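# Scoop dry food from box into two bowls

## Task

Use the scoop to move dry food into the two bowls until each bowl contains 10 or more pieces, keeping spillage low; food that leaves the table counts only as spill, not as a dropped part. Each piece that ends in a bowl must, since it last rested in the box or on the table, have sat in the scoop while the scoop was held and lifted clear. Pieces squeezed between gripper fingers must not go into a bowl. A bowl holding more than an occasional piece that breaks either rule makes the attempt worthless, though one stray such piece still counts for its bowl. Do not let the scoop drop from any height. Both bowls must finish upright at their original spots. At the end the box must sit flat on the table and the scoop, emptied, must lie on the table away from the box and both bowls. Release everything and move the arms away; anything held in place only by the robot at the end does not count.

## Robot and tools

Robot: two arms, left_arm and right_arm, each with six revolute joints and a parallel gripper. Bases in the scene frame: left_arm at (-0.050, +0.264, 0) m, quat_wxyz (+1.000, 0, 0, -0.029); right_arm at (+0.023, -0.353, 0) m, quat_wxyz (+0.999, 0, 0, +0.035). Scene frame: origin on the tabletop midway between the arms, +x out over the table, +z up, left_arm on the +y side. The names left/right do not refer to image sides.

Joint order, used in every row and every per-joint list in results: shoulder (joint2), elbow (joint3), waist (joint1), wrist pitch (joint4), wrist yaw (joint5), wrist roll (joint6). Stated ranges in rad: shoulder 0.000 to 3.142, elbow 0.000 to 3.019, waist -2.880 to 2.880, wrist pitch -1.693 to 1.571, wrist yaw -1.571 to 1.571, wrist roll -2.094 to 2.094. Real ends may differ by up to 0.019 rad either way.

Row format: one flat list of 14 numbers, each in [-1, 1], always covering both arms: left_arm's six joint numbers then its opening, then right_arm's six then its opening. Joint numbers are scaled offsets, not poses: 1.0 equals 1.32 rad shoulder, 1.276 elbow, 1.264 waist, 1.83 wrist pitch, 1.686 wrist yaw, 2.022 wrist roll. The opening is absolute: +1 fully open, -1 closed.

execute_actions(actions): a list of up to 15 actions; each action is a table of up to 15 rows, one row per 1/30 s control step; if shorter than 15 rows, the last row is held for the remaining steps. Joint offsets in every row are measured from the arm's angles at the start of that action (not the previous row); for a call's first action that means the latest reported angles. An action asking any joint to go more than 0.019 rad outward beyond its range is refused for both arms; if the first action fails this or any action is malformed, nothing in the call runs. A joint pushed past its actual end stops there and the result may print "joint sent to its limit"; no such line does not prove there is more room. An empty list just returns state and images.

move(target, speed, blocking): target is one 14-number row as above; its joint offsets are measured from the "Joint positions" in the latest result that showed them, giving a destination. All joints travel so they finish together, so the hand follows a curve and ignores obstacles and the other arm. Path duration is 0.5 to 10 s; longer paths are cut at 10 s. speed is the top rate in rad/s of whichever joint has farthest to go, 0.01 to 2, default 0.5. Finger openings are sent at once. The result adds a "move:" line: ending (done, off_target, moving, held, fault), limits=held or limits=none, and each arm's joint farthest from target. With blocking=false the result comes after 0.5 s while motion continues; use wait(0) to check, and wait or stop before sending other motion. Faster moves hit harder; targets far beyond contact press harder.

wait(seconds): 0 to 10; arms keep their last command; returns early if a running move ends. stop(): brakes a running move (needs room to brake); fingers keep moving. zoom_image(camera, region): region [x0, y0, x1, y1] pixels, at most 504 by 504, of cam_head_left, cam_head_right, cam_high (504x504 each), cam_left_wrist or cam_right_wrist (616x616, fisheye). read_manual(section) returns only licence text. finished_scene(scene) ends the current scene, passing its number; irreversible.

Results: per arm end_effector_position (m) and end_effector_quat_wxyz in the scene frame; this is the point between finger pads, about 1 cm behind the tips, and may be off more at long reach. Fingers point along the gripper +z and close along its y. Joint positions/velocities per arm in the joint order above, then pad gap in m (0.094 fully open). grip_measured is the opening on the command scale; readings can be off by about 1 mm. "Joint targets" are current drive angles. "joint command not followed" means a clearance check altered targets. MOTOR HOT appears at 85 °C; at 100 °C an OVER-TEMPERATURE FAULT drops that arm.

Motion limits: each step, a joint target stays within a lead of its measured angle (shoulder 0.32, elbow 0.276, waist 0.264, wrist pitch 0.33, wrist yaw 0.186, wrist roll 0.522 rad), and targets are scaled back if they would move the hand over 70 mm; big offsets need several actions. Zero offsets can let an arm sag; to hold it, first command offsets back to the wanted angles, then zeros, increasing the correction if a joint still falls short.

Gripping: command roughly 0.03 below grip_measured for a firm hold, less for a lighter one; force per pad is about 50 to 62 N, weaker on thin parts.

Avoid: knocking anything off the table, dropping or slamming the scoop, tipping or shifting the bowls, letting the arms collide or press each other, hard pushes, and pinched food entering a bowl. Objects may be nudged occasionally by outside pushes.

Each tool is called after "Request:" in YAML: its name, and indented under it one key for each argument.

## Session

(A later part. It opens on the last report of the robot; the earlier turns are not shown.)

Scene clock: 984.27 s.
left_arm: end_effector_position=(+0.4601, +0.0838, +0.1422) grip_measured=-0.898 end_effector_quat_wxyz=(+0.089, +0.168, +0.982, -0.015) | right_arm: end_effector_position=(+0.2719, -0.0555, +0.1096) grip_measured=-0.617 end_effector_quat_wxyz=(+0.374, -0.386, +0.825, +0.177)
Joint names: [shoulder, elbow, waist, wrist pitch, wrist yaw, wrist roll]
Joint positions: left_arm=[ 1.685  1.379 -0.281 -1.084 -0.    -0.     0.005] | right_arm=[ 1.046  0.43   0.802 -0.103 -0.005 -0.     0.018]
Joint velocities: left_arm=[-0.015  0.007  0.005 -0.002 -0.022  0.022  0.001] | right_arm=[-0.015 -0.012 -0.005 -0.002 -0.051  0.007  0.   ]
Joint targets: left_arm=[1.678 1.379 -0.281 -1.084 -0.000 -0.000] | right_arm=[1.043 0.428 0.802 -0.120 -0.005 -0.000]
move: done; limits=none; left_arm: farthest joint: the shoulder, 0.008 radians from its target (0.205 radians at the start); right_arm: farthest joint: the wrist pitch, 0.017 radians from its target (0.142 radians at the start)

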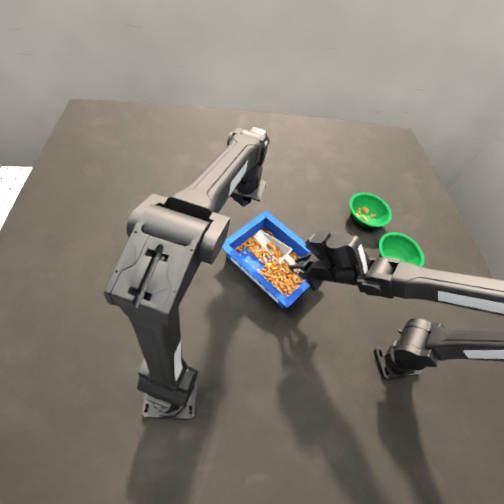

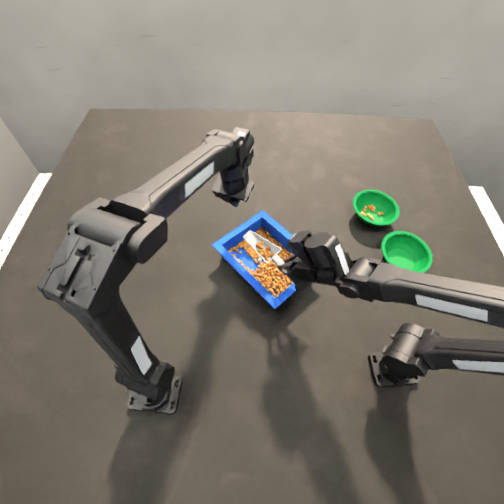

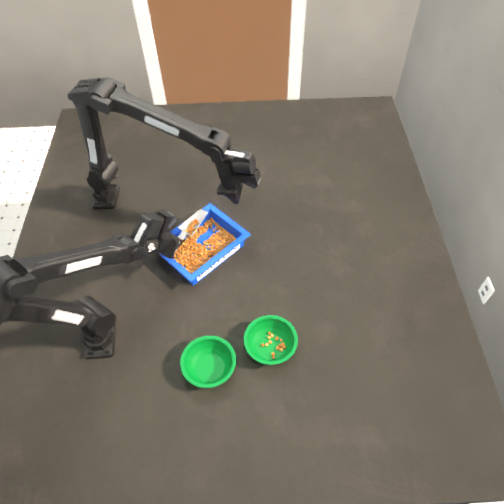

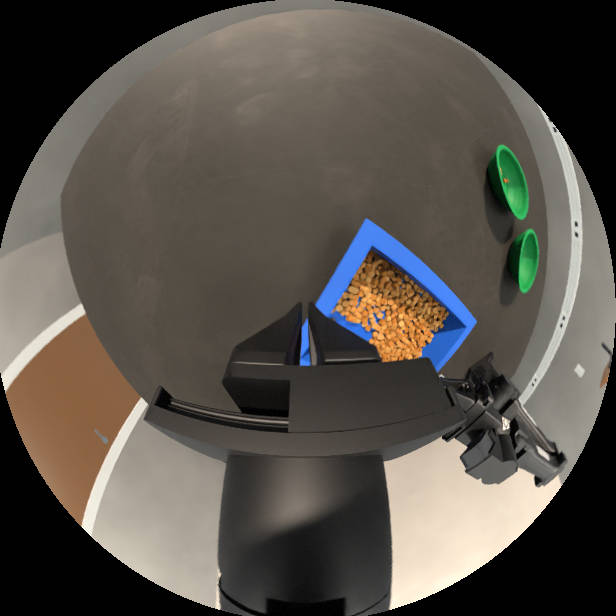

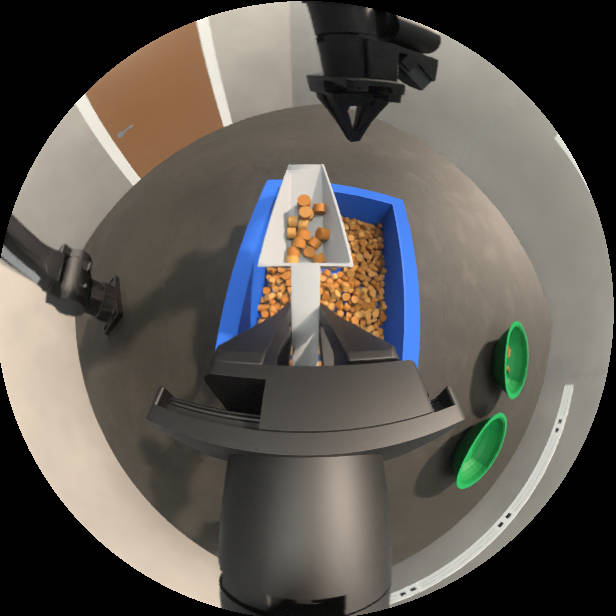

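Request:
move:
  target: [-0.981,-0.8456,0.222,0.5377,0,0,-0.9, -0.541,-0.0455,-0.9383,-0.5273,0,0,-0.65]
  speed: 0.55

Scene clock: 995.10 s.
left_arm: end_effector_position=(+0.2686, +0.2404, +0.2543) grip_measured=-0.898 end_effector_quat_wxyz=(+0.629, +0.028, +0.777, -0.023) | right_arm: end_effector_position=(+0.2125, -0.4116, +0.1251) grip_measured=-0.618 end_effector_quat_wxyz=(+0.272, +0.145, +0.951, -0.039)
Joint names: [shoulder, elbow, waist, wrist pitch, wrist yaw, wrist roll]
Joint positions: left_arm=[ 0.394  0.308 -0.016 -0.124 -0.    -0.     0.005] | right_arm=[ 0.337  0.374 -0.374 -1.05  -0.005 -0.     0.018]
Joint velocities: left_arm=[-0.015  0.012 -0.015  0.007  0.022 -0.066 -0.   ] | right_arm=[ 0.015 -0.007 -0.005 -0.007 -0.066  0.037 -0.001]
Joint targets: left_arm=[0.390 0.300 -0.001 -0.100 -0.000 -0.000] | right_arm=[0.331 0.372 -0.384 -1.068 -0.005 -0.000]
move: off_target (left_arm); limits=none; left_arm: farthest joint: the wrist pitch, 0.024 radians from its target (0.984 radians at the start); right_arm: farthest joint: the wrist pitch, 0.018 radians from its target (0.965 radians at the start)

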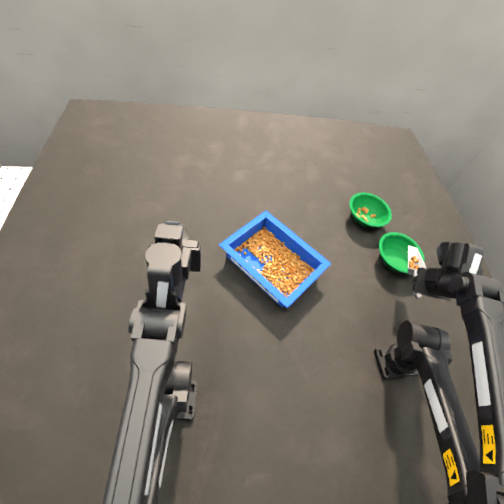

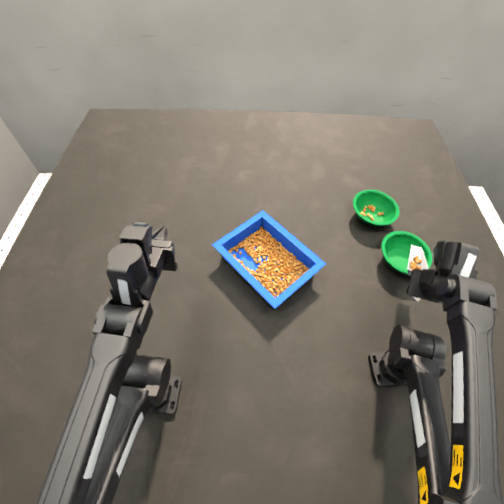

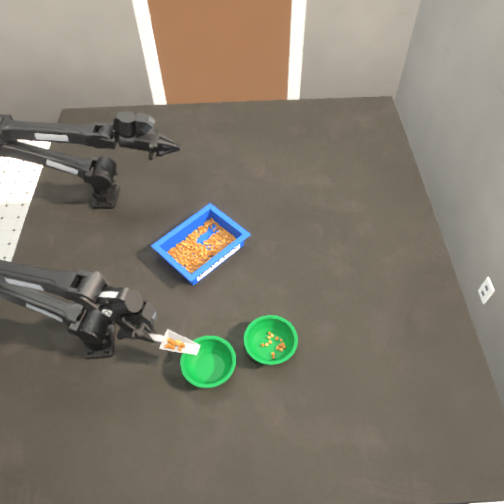

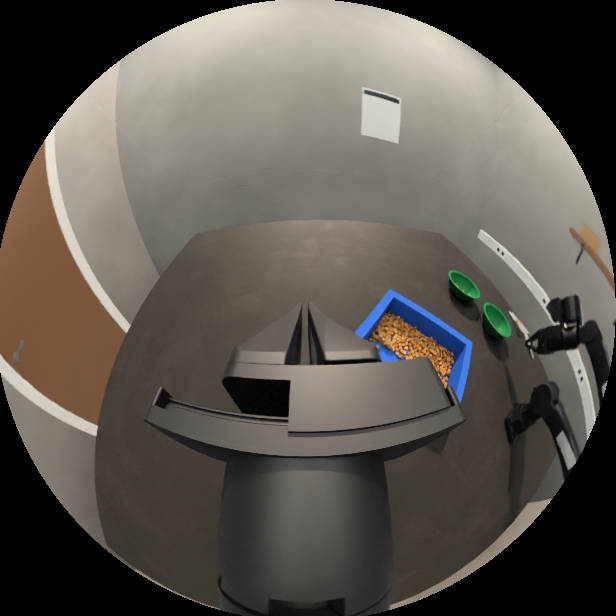

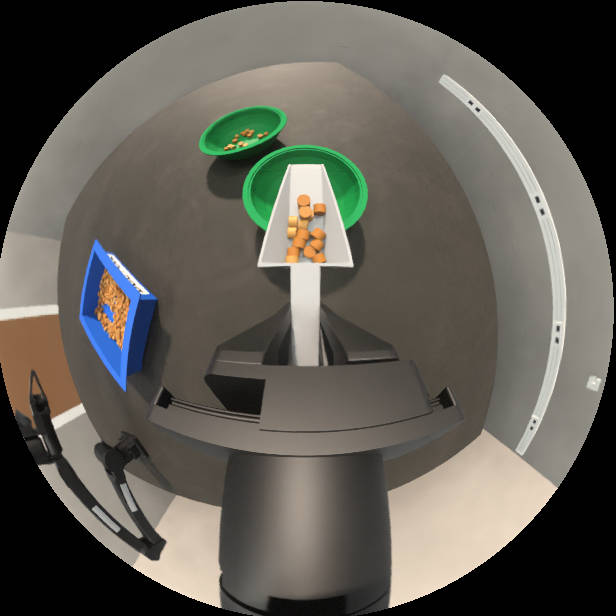

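Request:
move:
  target: [0,0,0,0,0,0,-0.9, 0.5508,0.4263,0,-0.2743,0,0,-0.65]
  speed: 0.38

Scene clock: 1005.63 s.
left_arm: end_effector_position=(+0.2686, +0.2404, +0.2543) grip_measured=-0.898 end_effector_quat_wxyz=(+0.629, +0.028, +0.777, -0.023) | right_arm: end_effector_position=(+0.2462, -0.4221, +0.1790) grip_measured=-0.618 end_effector_quat_wxyz=(-0.077, +0.151, +0.985, +0.014)
Joint names: [shoulder, elbow, waist, wrist pitch, wrist yaw, wrist roll]
Joint positions: left_arm=[ 0.394  0.308 -0.016 -0.124 -0.    -0.     0.005] | right_arm=[ 1.063  0.872 -0.374 -1.535 -0.005 -0.     0.018]
Joint velocities: left_arm=[-0.015  0.007 -0.005  0.002 -0.066  0.037  0.   ] | right_arm=[-0.005 -0.012 -0.015 -0.007  0.007 -0.051  0.   ]
Joint targets: left_arm=[0.394 0.308 -0.016 -0.124 -0.000 -0.000] | right_arm=[1.064 0.917 -0.374 -1.552 -0.005 -0.000]
move: off_target (right_arm); limits=none; left_arm: farthest joint: the waist, 0.000 radians from its target (0.000 radians at the start); right_arm: farthest joint: the elbow, 0.046 radians from its target (0.544 radians at the start)

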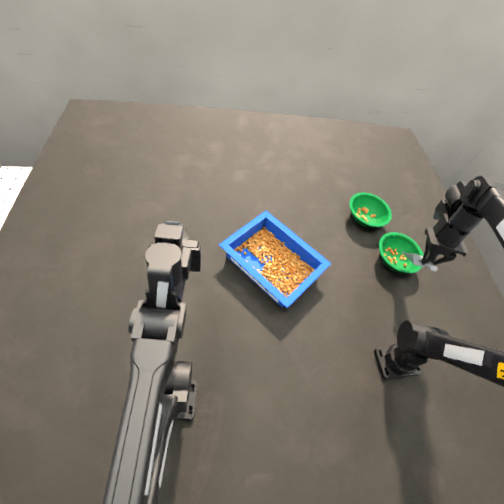

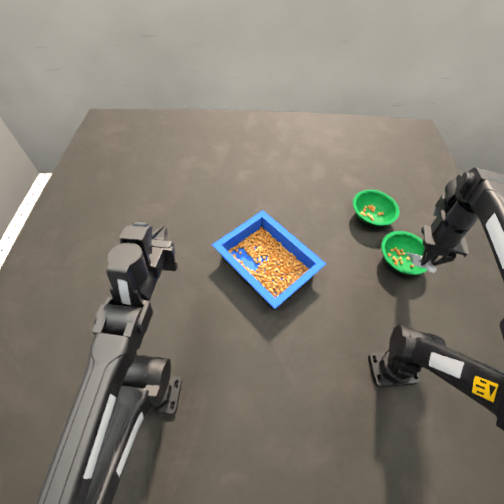

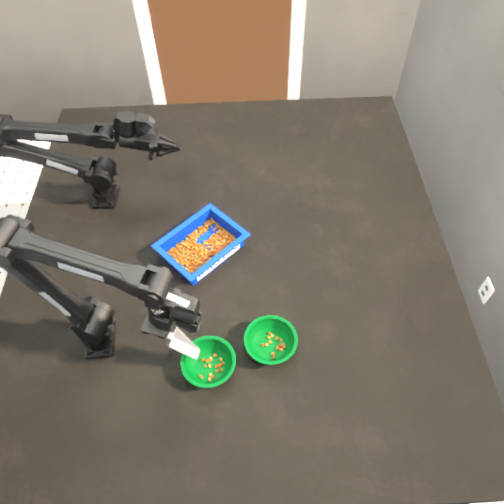

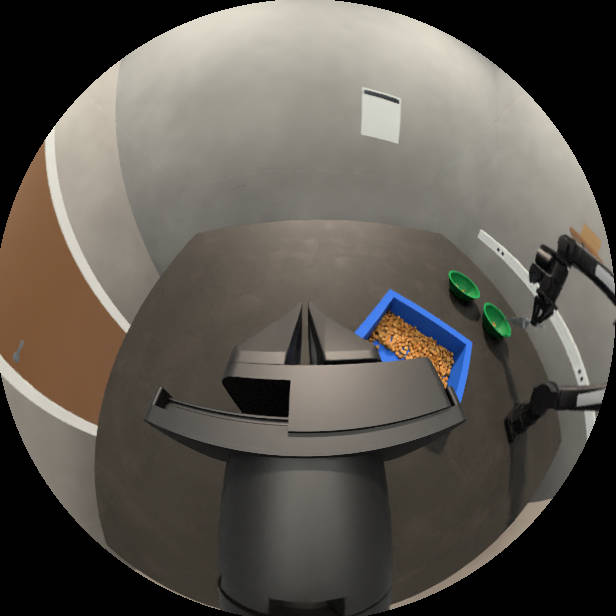

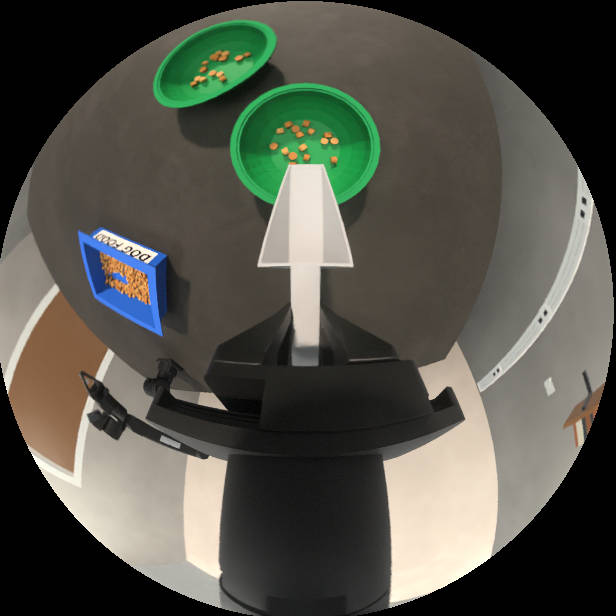

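Request:
zoom_image:
  camera: "cam_right_wrist"
  region: [225, 75, 385, 215]

Request:
zoom_image:
  camera: "cam_high"
  region: [160, 300, 310, 400]

Region (225, 75, 385, 215) of cam_right_wrist's 616x616 image, scaled by 3.150, with more detail than that image has; it fills the top 441 rows of this view, and the rest is white.

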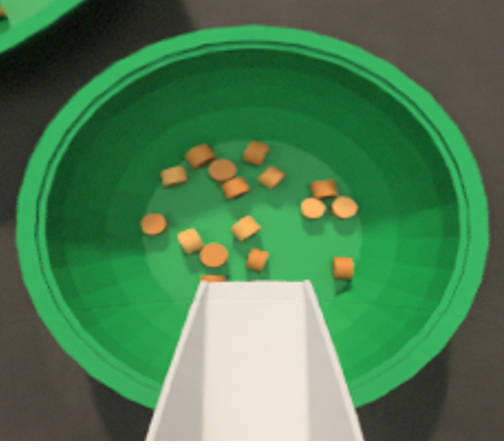

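Region (160, 300, 310, 400) of cam_high's 504x504 image, scaled by 3.360, with more detail than that image has.

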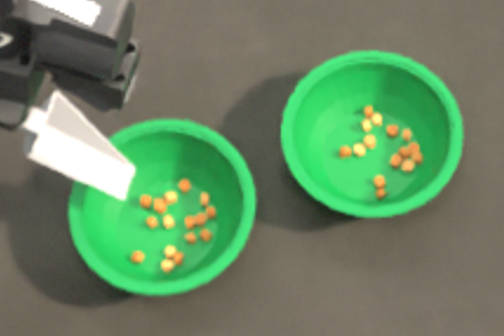

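Request:
move:
  target: [-0.265,-0.215,0,0.068,0,0,-0.9, -0.1917,-0.137,0.4937,0.217,0,0,-0.65]
  speed: 0.6

Scene clock: 1039.10 s.
left_arm: end_effector_position=(+0.2246, +0.2436, +0.2044) grip_measured=-0.898 end_effector_quat_wxyz=(+0.693, +0.026, +0.720, -0.025) | right_arm: end_effector_position=(+0.2723, -0.2717, +0.1743) grip_measured=-0.618 end_effector_quat_wxyz=(+0.145, -0.154, +0.977, +0.025)
Joint names: [shoulder, elbow, waist, wrist pitch, wrist yaw, wrist roll]
Joint positions: left_arm=[ 0.057  0.042 -0.016 -0.023 -0.    -0.     0.005] | right_arm=[ 0.813  0.701  0.242 -1.162 -0.005 -0.     0.018]
Joint velocities: left_arm=[-0.005  0.002  0.005  0.002  0.022 -0.037 -0.   ] | right_arm=[-0.005 -0.007  0.005 -0.007 -0.022  0.022  0.   ]
Joint targets: left_arm=[0.045 0.033 -0.016 0.001 -0.000 -0.000] | right_arm=[0.810 0.697 0.250 -1.138 -0.005 -0.000]
move: off_target (left_arm, right_arm); limits=none; left_arm: farthest joint: the wrist pitch, 0.024 radians from its target (0.124 radians at the start); right_arm: farthest joint: the wrist pitch, 0.024 radians from its target (0.397 radians at the start)

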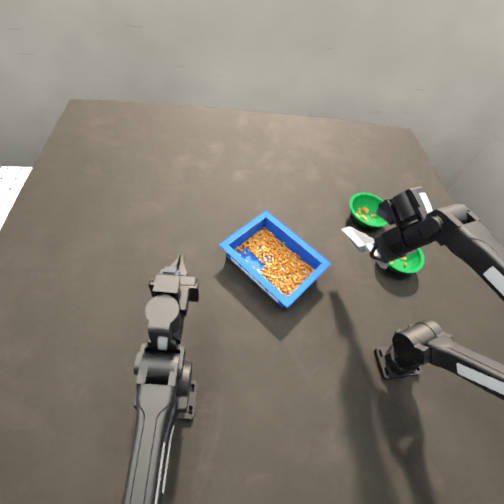

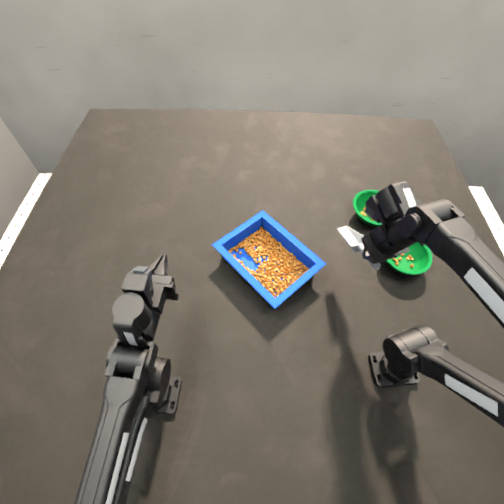

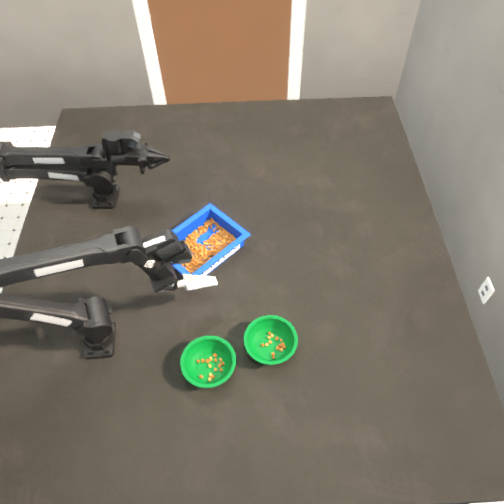

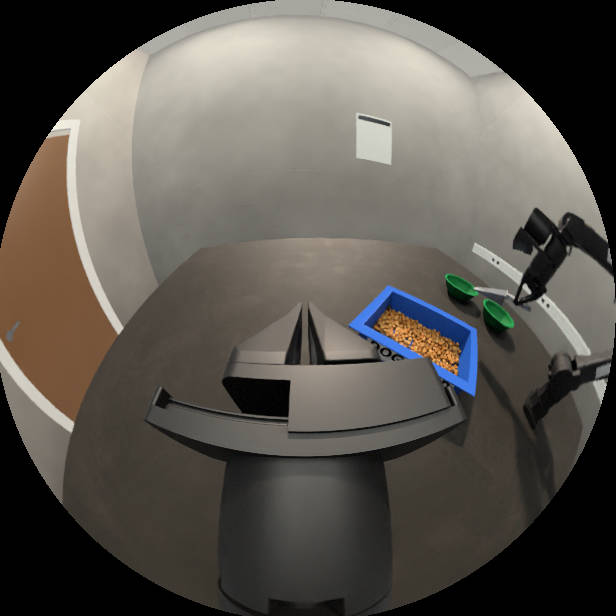

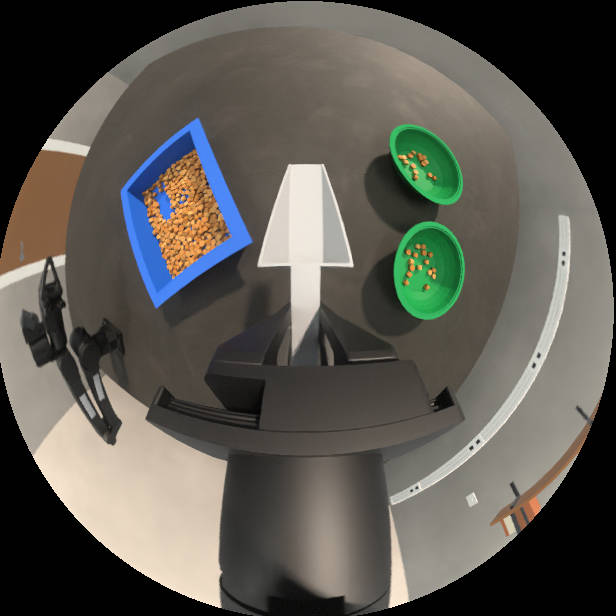

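Request:
move:
  target: [0,0,0,0,0,0,-0.9, 0.3523,-0.1285,-0.049,0.4426,0,0,-0.65]
  speed: 0.6

Scene clock: 1047.50 s.
left_arm: end_effector_position=(+0.2246, +0.2436, +0.2044) grip_measured=-0.898 end_effector_quat_wxyz=(+0.693, +0.026, +0.720, -0.025) | right_arm: end_effector_position=(+0.3767, -0.2555, +0.0343) grip_measured=-0.618 end_effector_quat_wxyz=(+0.222, -0.130, +0.966, +0.032)
Joint names: [shoulder, elbow, waist, wrist pitch, wrist yaw, wrist roll]
Joint positions: left_arm=[ 0.057  0.042 -0.016 -0.023 -0.    -0.     0.005] | right_arm=[ 1.276  0.537  0.196 -0.379 -0.005 -0.     0.018]
Joint velocities: left_arm=[-0.005  0.002  0.005  0.007 -0.066 -0.066 -0.002] | right_arm=[-0.005  0.007  0.005 -0.012  0.022 -0.022 -0.001]
Joint targets: left_arm=[0.057 0.042 -0.016 -0.023 -0.000 -0.000] | right_arm=[1.278 0.537 0.180 -0.352 -0.005 -0.000]
move: off_target (right_arm); limits=none; left_arm: farthest joint: the waist, 0.000 radians from its target (0.000 radians at the start); right_arm: farthest joint: the wrist pitch, 0.027 radians from its target (0.810 radians at the start)

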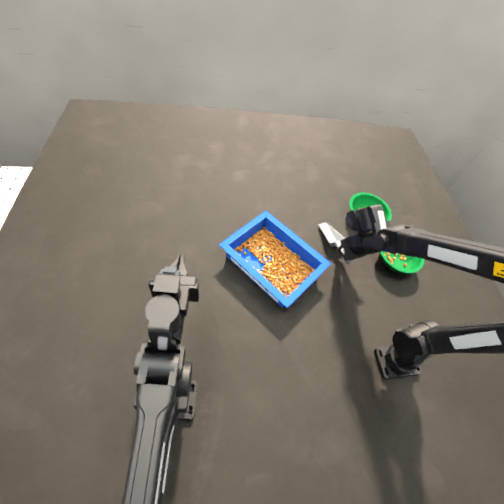

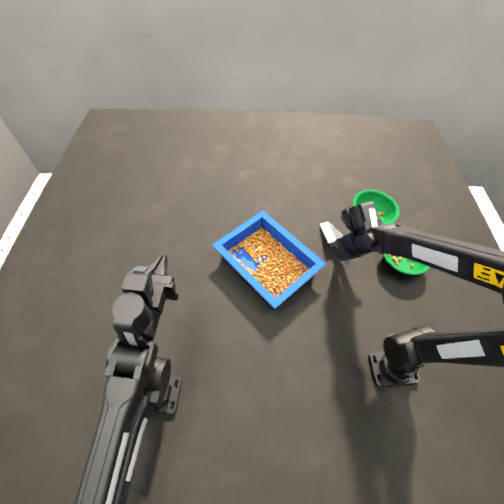

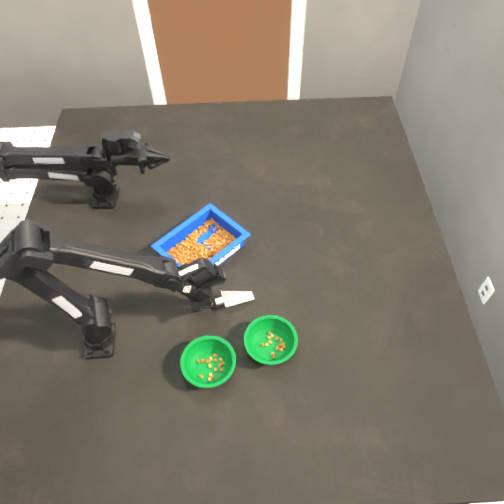

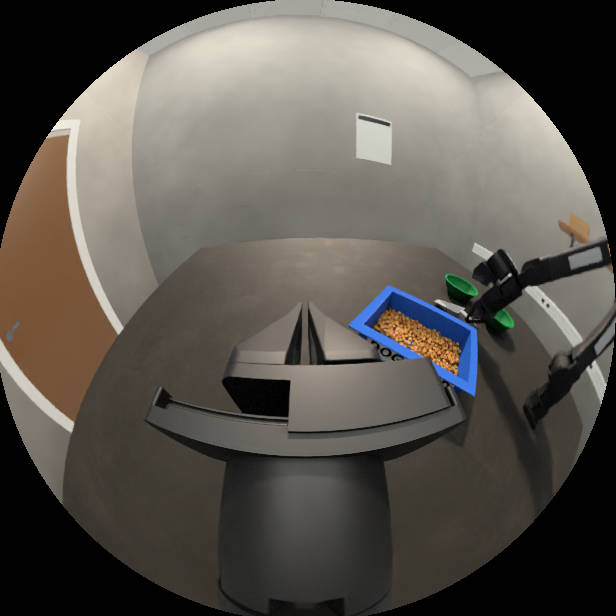

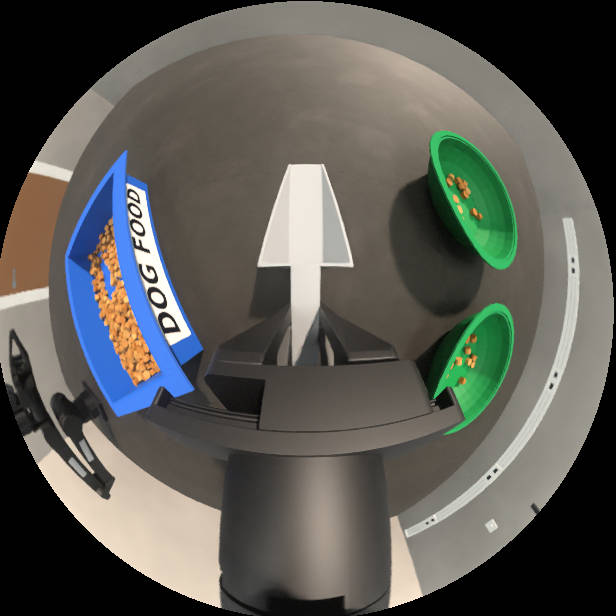

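Request:
execute_actions:
  actions:
    - [[0,0,0,0,0,0,-0.9,0.008,0,0,0.015,0,0,-0.65],[0,0,0,0,0,0,-0.9,0.009,0,0,0.016,0,0,-0.65],[0,0,0,0,0,0,-0.9,0.010,0,0,0.017,0,0,-0.65],[0,0,0,0,0,0,-0.9,0.011,0,0,0.018,0,0,-0.65],[0,0,0,0,0,0,-0.9,0.012,0,0,0.019,0,0,-0.65],[0,0,0,0,0,0,-0.9,0.013,0,0,0.019,0,0,-0.65],[0,0,0,0,0,0,-0.9,0.014,0,0,0.019,0,0,-0.65],[0,0,0,0,0,0,-0.9,0.015,0,0,0.019,0,0,-0.65],[0,0,0,0,0,0,-0.9,0.016,0,0,0.019,0,0,-0.65],[0,0,0,0,0,0,-0.9,0.016,0,0,0.019,0,0,-0.65]]

Scene clock: 1054.20 s.
left_arm: end_effector_position=(+0.2246, +0.2436, +0.2044) grip_measured=-0.898 end_effector_quat_wxyz=(+0.693, +0.026, +0.720, -0.025) | right_arm: end_effector_position=(+0.3776, -0.2553, +0.0317) grip_measured=-0.618 end_effector_quat_wxyz=(+0.222, -0.130, +0.966, +0.032)
Joint names: [shoulder, elbow, waist, wrist pitch, wrist yaw, wrist roll]
Joint positions: left_arm=[ 0.057  0.042 -0.016 -0.023 -0.    -0.     0.005] | right_arm=[ 1.286  0.537  0.196 -0.37  -0.005 -0.     0.018]
Joint velocities: left_arm=[ 0.005 -0.007  0.005  0.002 -0.007  0.007  0.001] | right_arm=[-0.015  0.007 -0.015  0.002  0.022  0.066 -0.001]
Joint targets: left_arm=[0.057 0.042 -0.016 -0.023 -0.000 -0.000] | right_arm=[1.297 0.537 0.196 -0.344 -0.005 -0.000]

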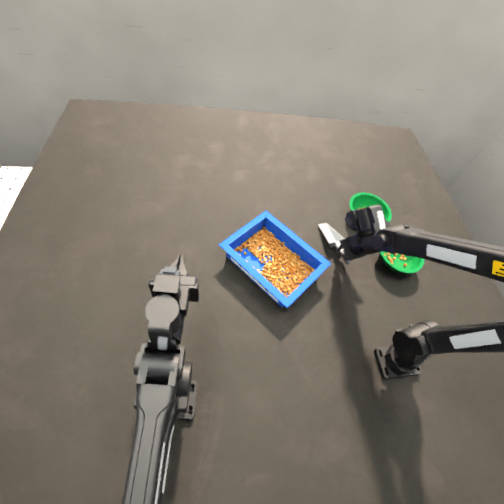

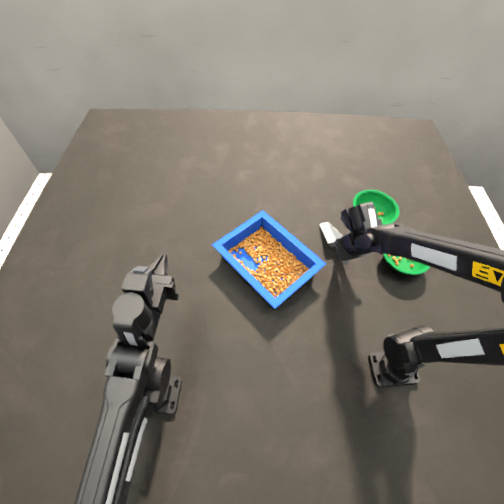

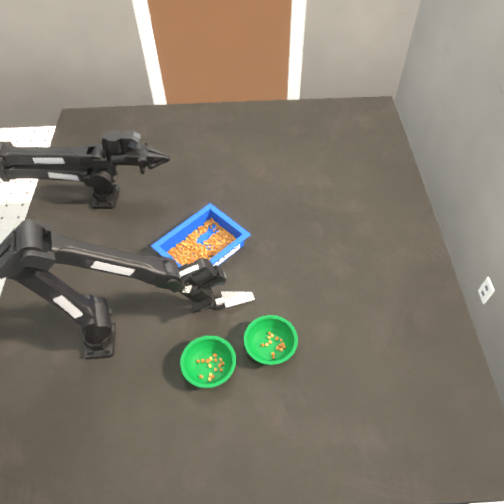

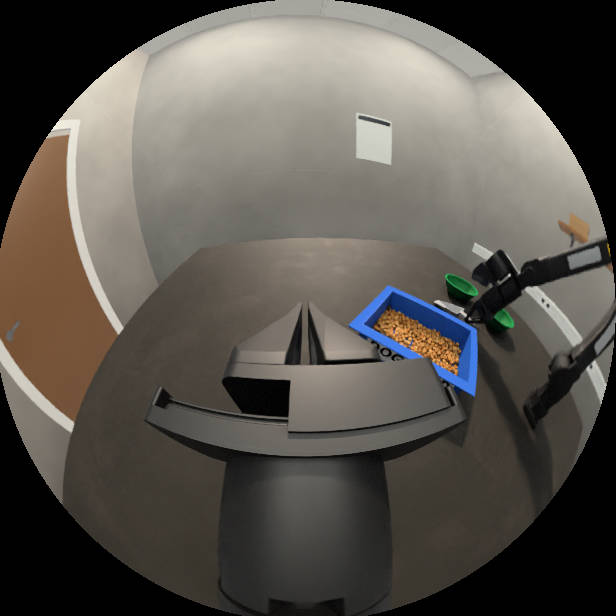

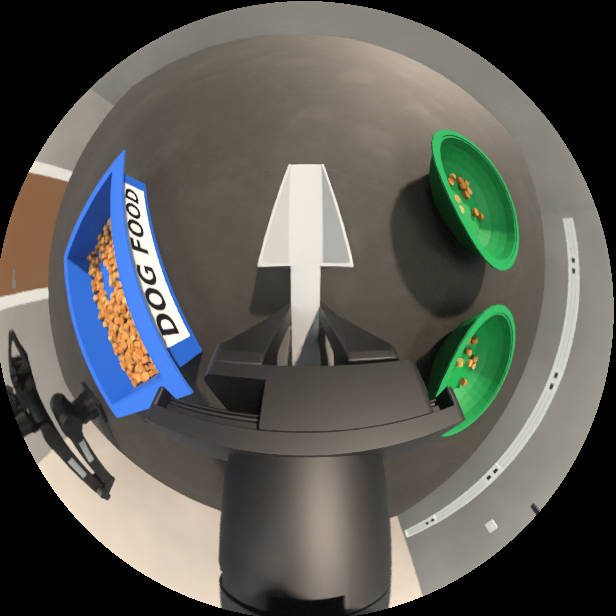

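Request:
execute_actions:
  actions:
    - [[0,0,0,0,0,0,-0.9,0,0,0,0,0,0,-0.55],[0,0,0,0,0,0,-0.9,0,0,0,0,0,0,-0.45],[0,0,0,0,0,0,-0.9,0,0,0,0,0,0,-0.35],[0,0,0,0,0,0,-0.9,0,0,0,0,0,0,-0.25],[0,0,0,0,0,0,-0.9,0,0,0,0,0,0,-0.15]]

Scene clock: 1056.97 s.
left_arm: end_effector_position=(+0.2246, +0.2436, +0.2044) grip_measured=-0.898 end_effector_quat_wxyz=(+0.693, +0.026, +0.720, -0.025) | right_arm: end_effector_position=(+0.3776, -0.2553, +0.0317) grip_measured=-0.152 end_effector_quat_wxyz=(+0.222, -0.130, +0.966, +0.032)
Joint names: [shoulder, elbow, waist, wrist pitch, wrist yaw, wrist roll]
Joint positions: left_arm=[ 0.057  0.042 -0.016 -0.023 -0.    -0.     0.005] | right_arm=[ 1.286  0.537  0.196 -0.37  -0.005 -0.     0.04 ]
Joint velocities: left_arm=[-0.005 -0.002  0.015 -0.012 -0.051  0.007  0.001] | right_arm=[ 0.005  0.007  0.005  0.007  0.022  0.037 -0.001]
Joint targets: left_arm=[0.057 0.042 -0.016 -0.023 -0.000 -0.000] | right_arm=[1.286 0.537 0.196 -0.370 -0.005 -0.000]

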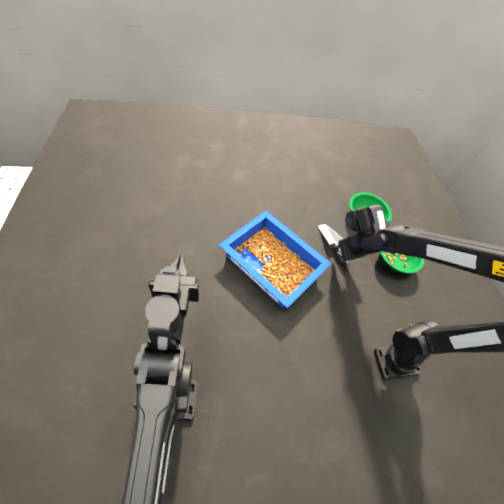

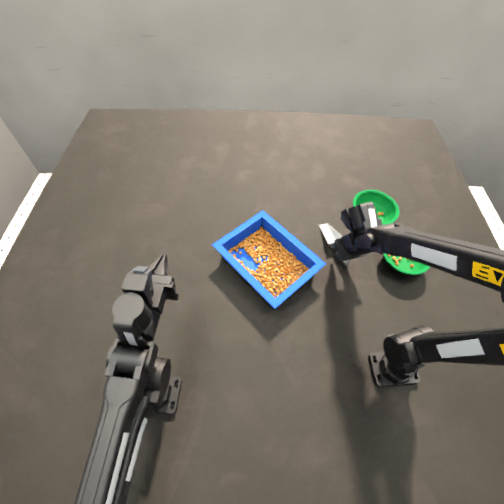

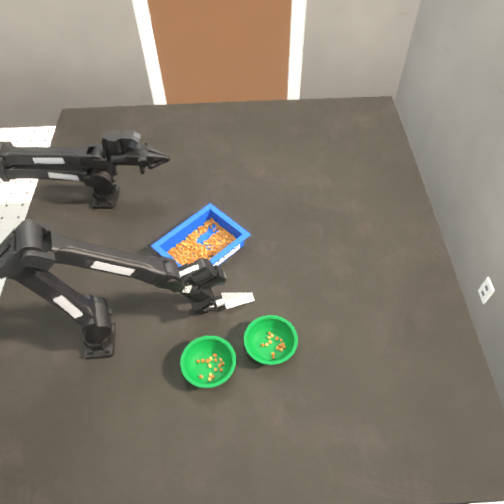

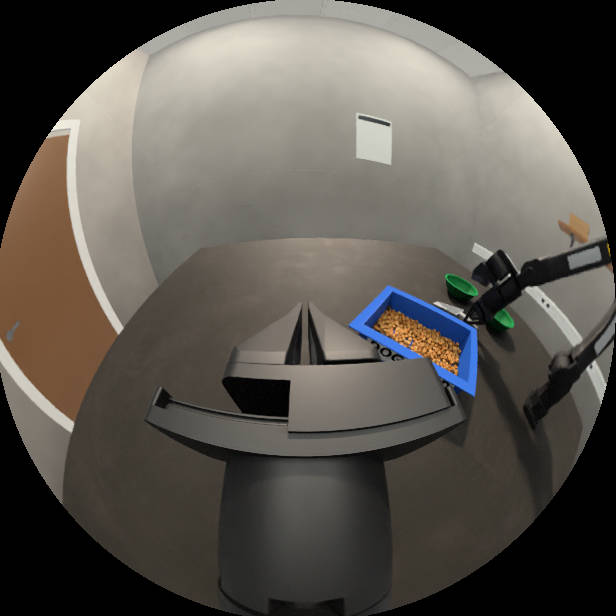

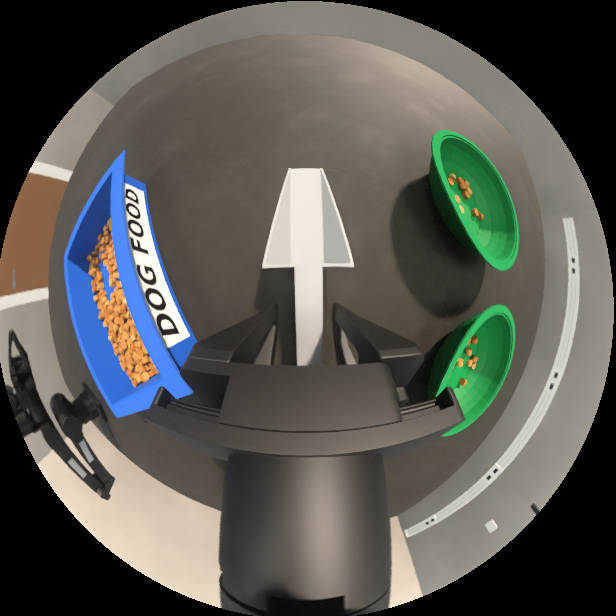

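Request:
move:
  target: [0,0,0,0,0,0,-0.9, -0.60,-0.155,0,0,0,0,-0.15]
  speed: 0.6

Scene clock: 1070.03 s.
left_arm: end_effector_position=(+0.2246, +0.2436, +0.2044) grip_measured=-0.898 end_effector_quat_wxyz=(+0.693, +0.026, +0.720, -0.025) | right_arm: end_effector_position=(+0.3235, -0.2700, +0.1929) grip_measured=-0.152 end_effector_quat_wxyz=(+0.500, -0.116, +0.856, +0.069)
Joint names: [shoulder, elbow, waist, wrist pitch, wrist yaw, wrist roll]
Joint positions: left_arm=[ 0.057  0.042 -0.016 -0.023 -0.    -0.     0.005] | right_arm=[ 0.489  0.346  0.196 -0.37  -0.005 -0.     0.04 ]
Joint velocities: left_arm=[-0.005 -0.017 -0.005  0.002 -0.037 -0.037  0.001] | right_arm=[ 0.015 -0.017  0.005  0.007 -0.037  0.037 -0.   ]
Joint targets: left_arm=[0.057 0.042 -0.016 -0.023 -0.000 -0.000] | right_arm=[0.494 0.339 0.196 -0.370 -0.005 -0.000]
move: done; limits=none; left_arm: farthest joint: the waist, 0.000 radians from its target (0.000 radians at the start); right_arm: farthest joint: the elbow, 0.007 radians from its target (0.198 radians at the start)

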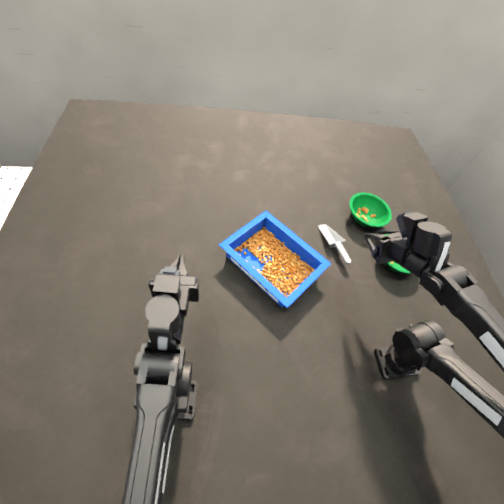

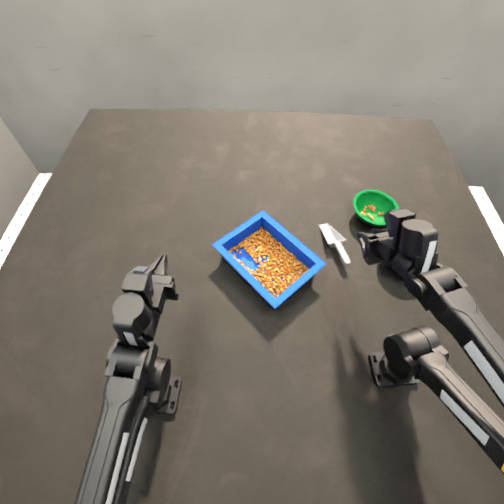

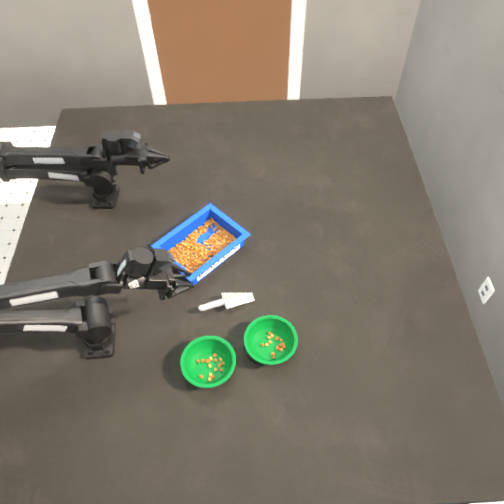

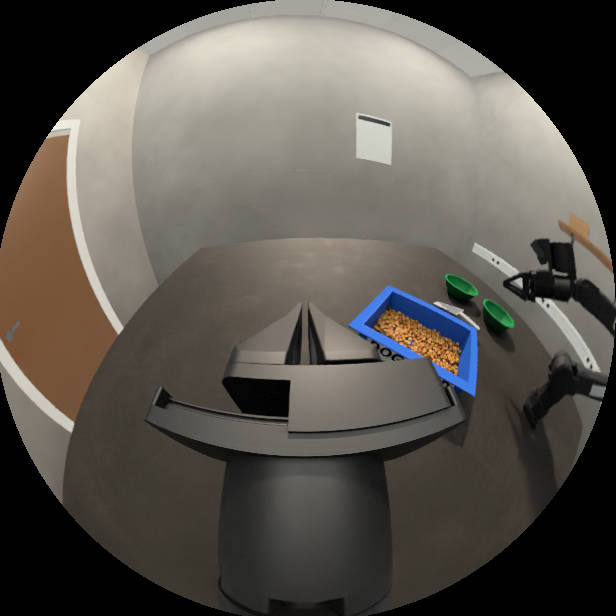

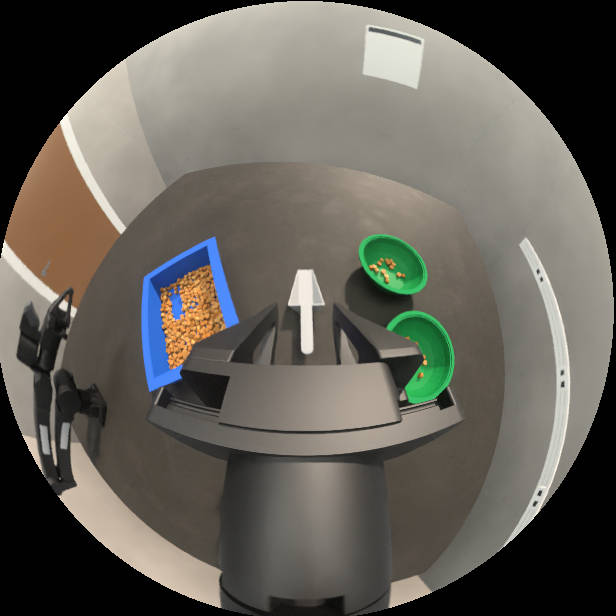

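Request:
zoom_image:
  camera: "cam_high"
  region: [140, 195, 320, 400]

Region (140, 195, 320, 400) of cam_high's 504x504 image, scaled by 2.459, with more detail than that image has; it fills the left 443 columns of this view, and the rest is white.

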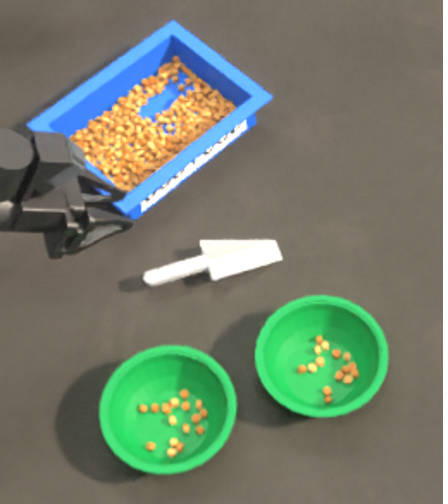

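Request:
finished_scene:
  scene: 2

The scene is finished: the task was done.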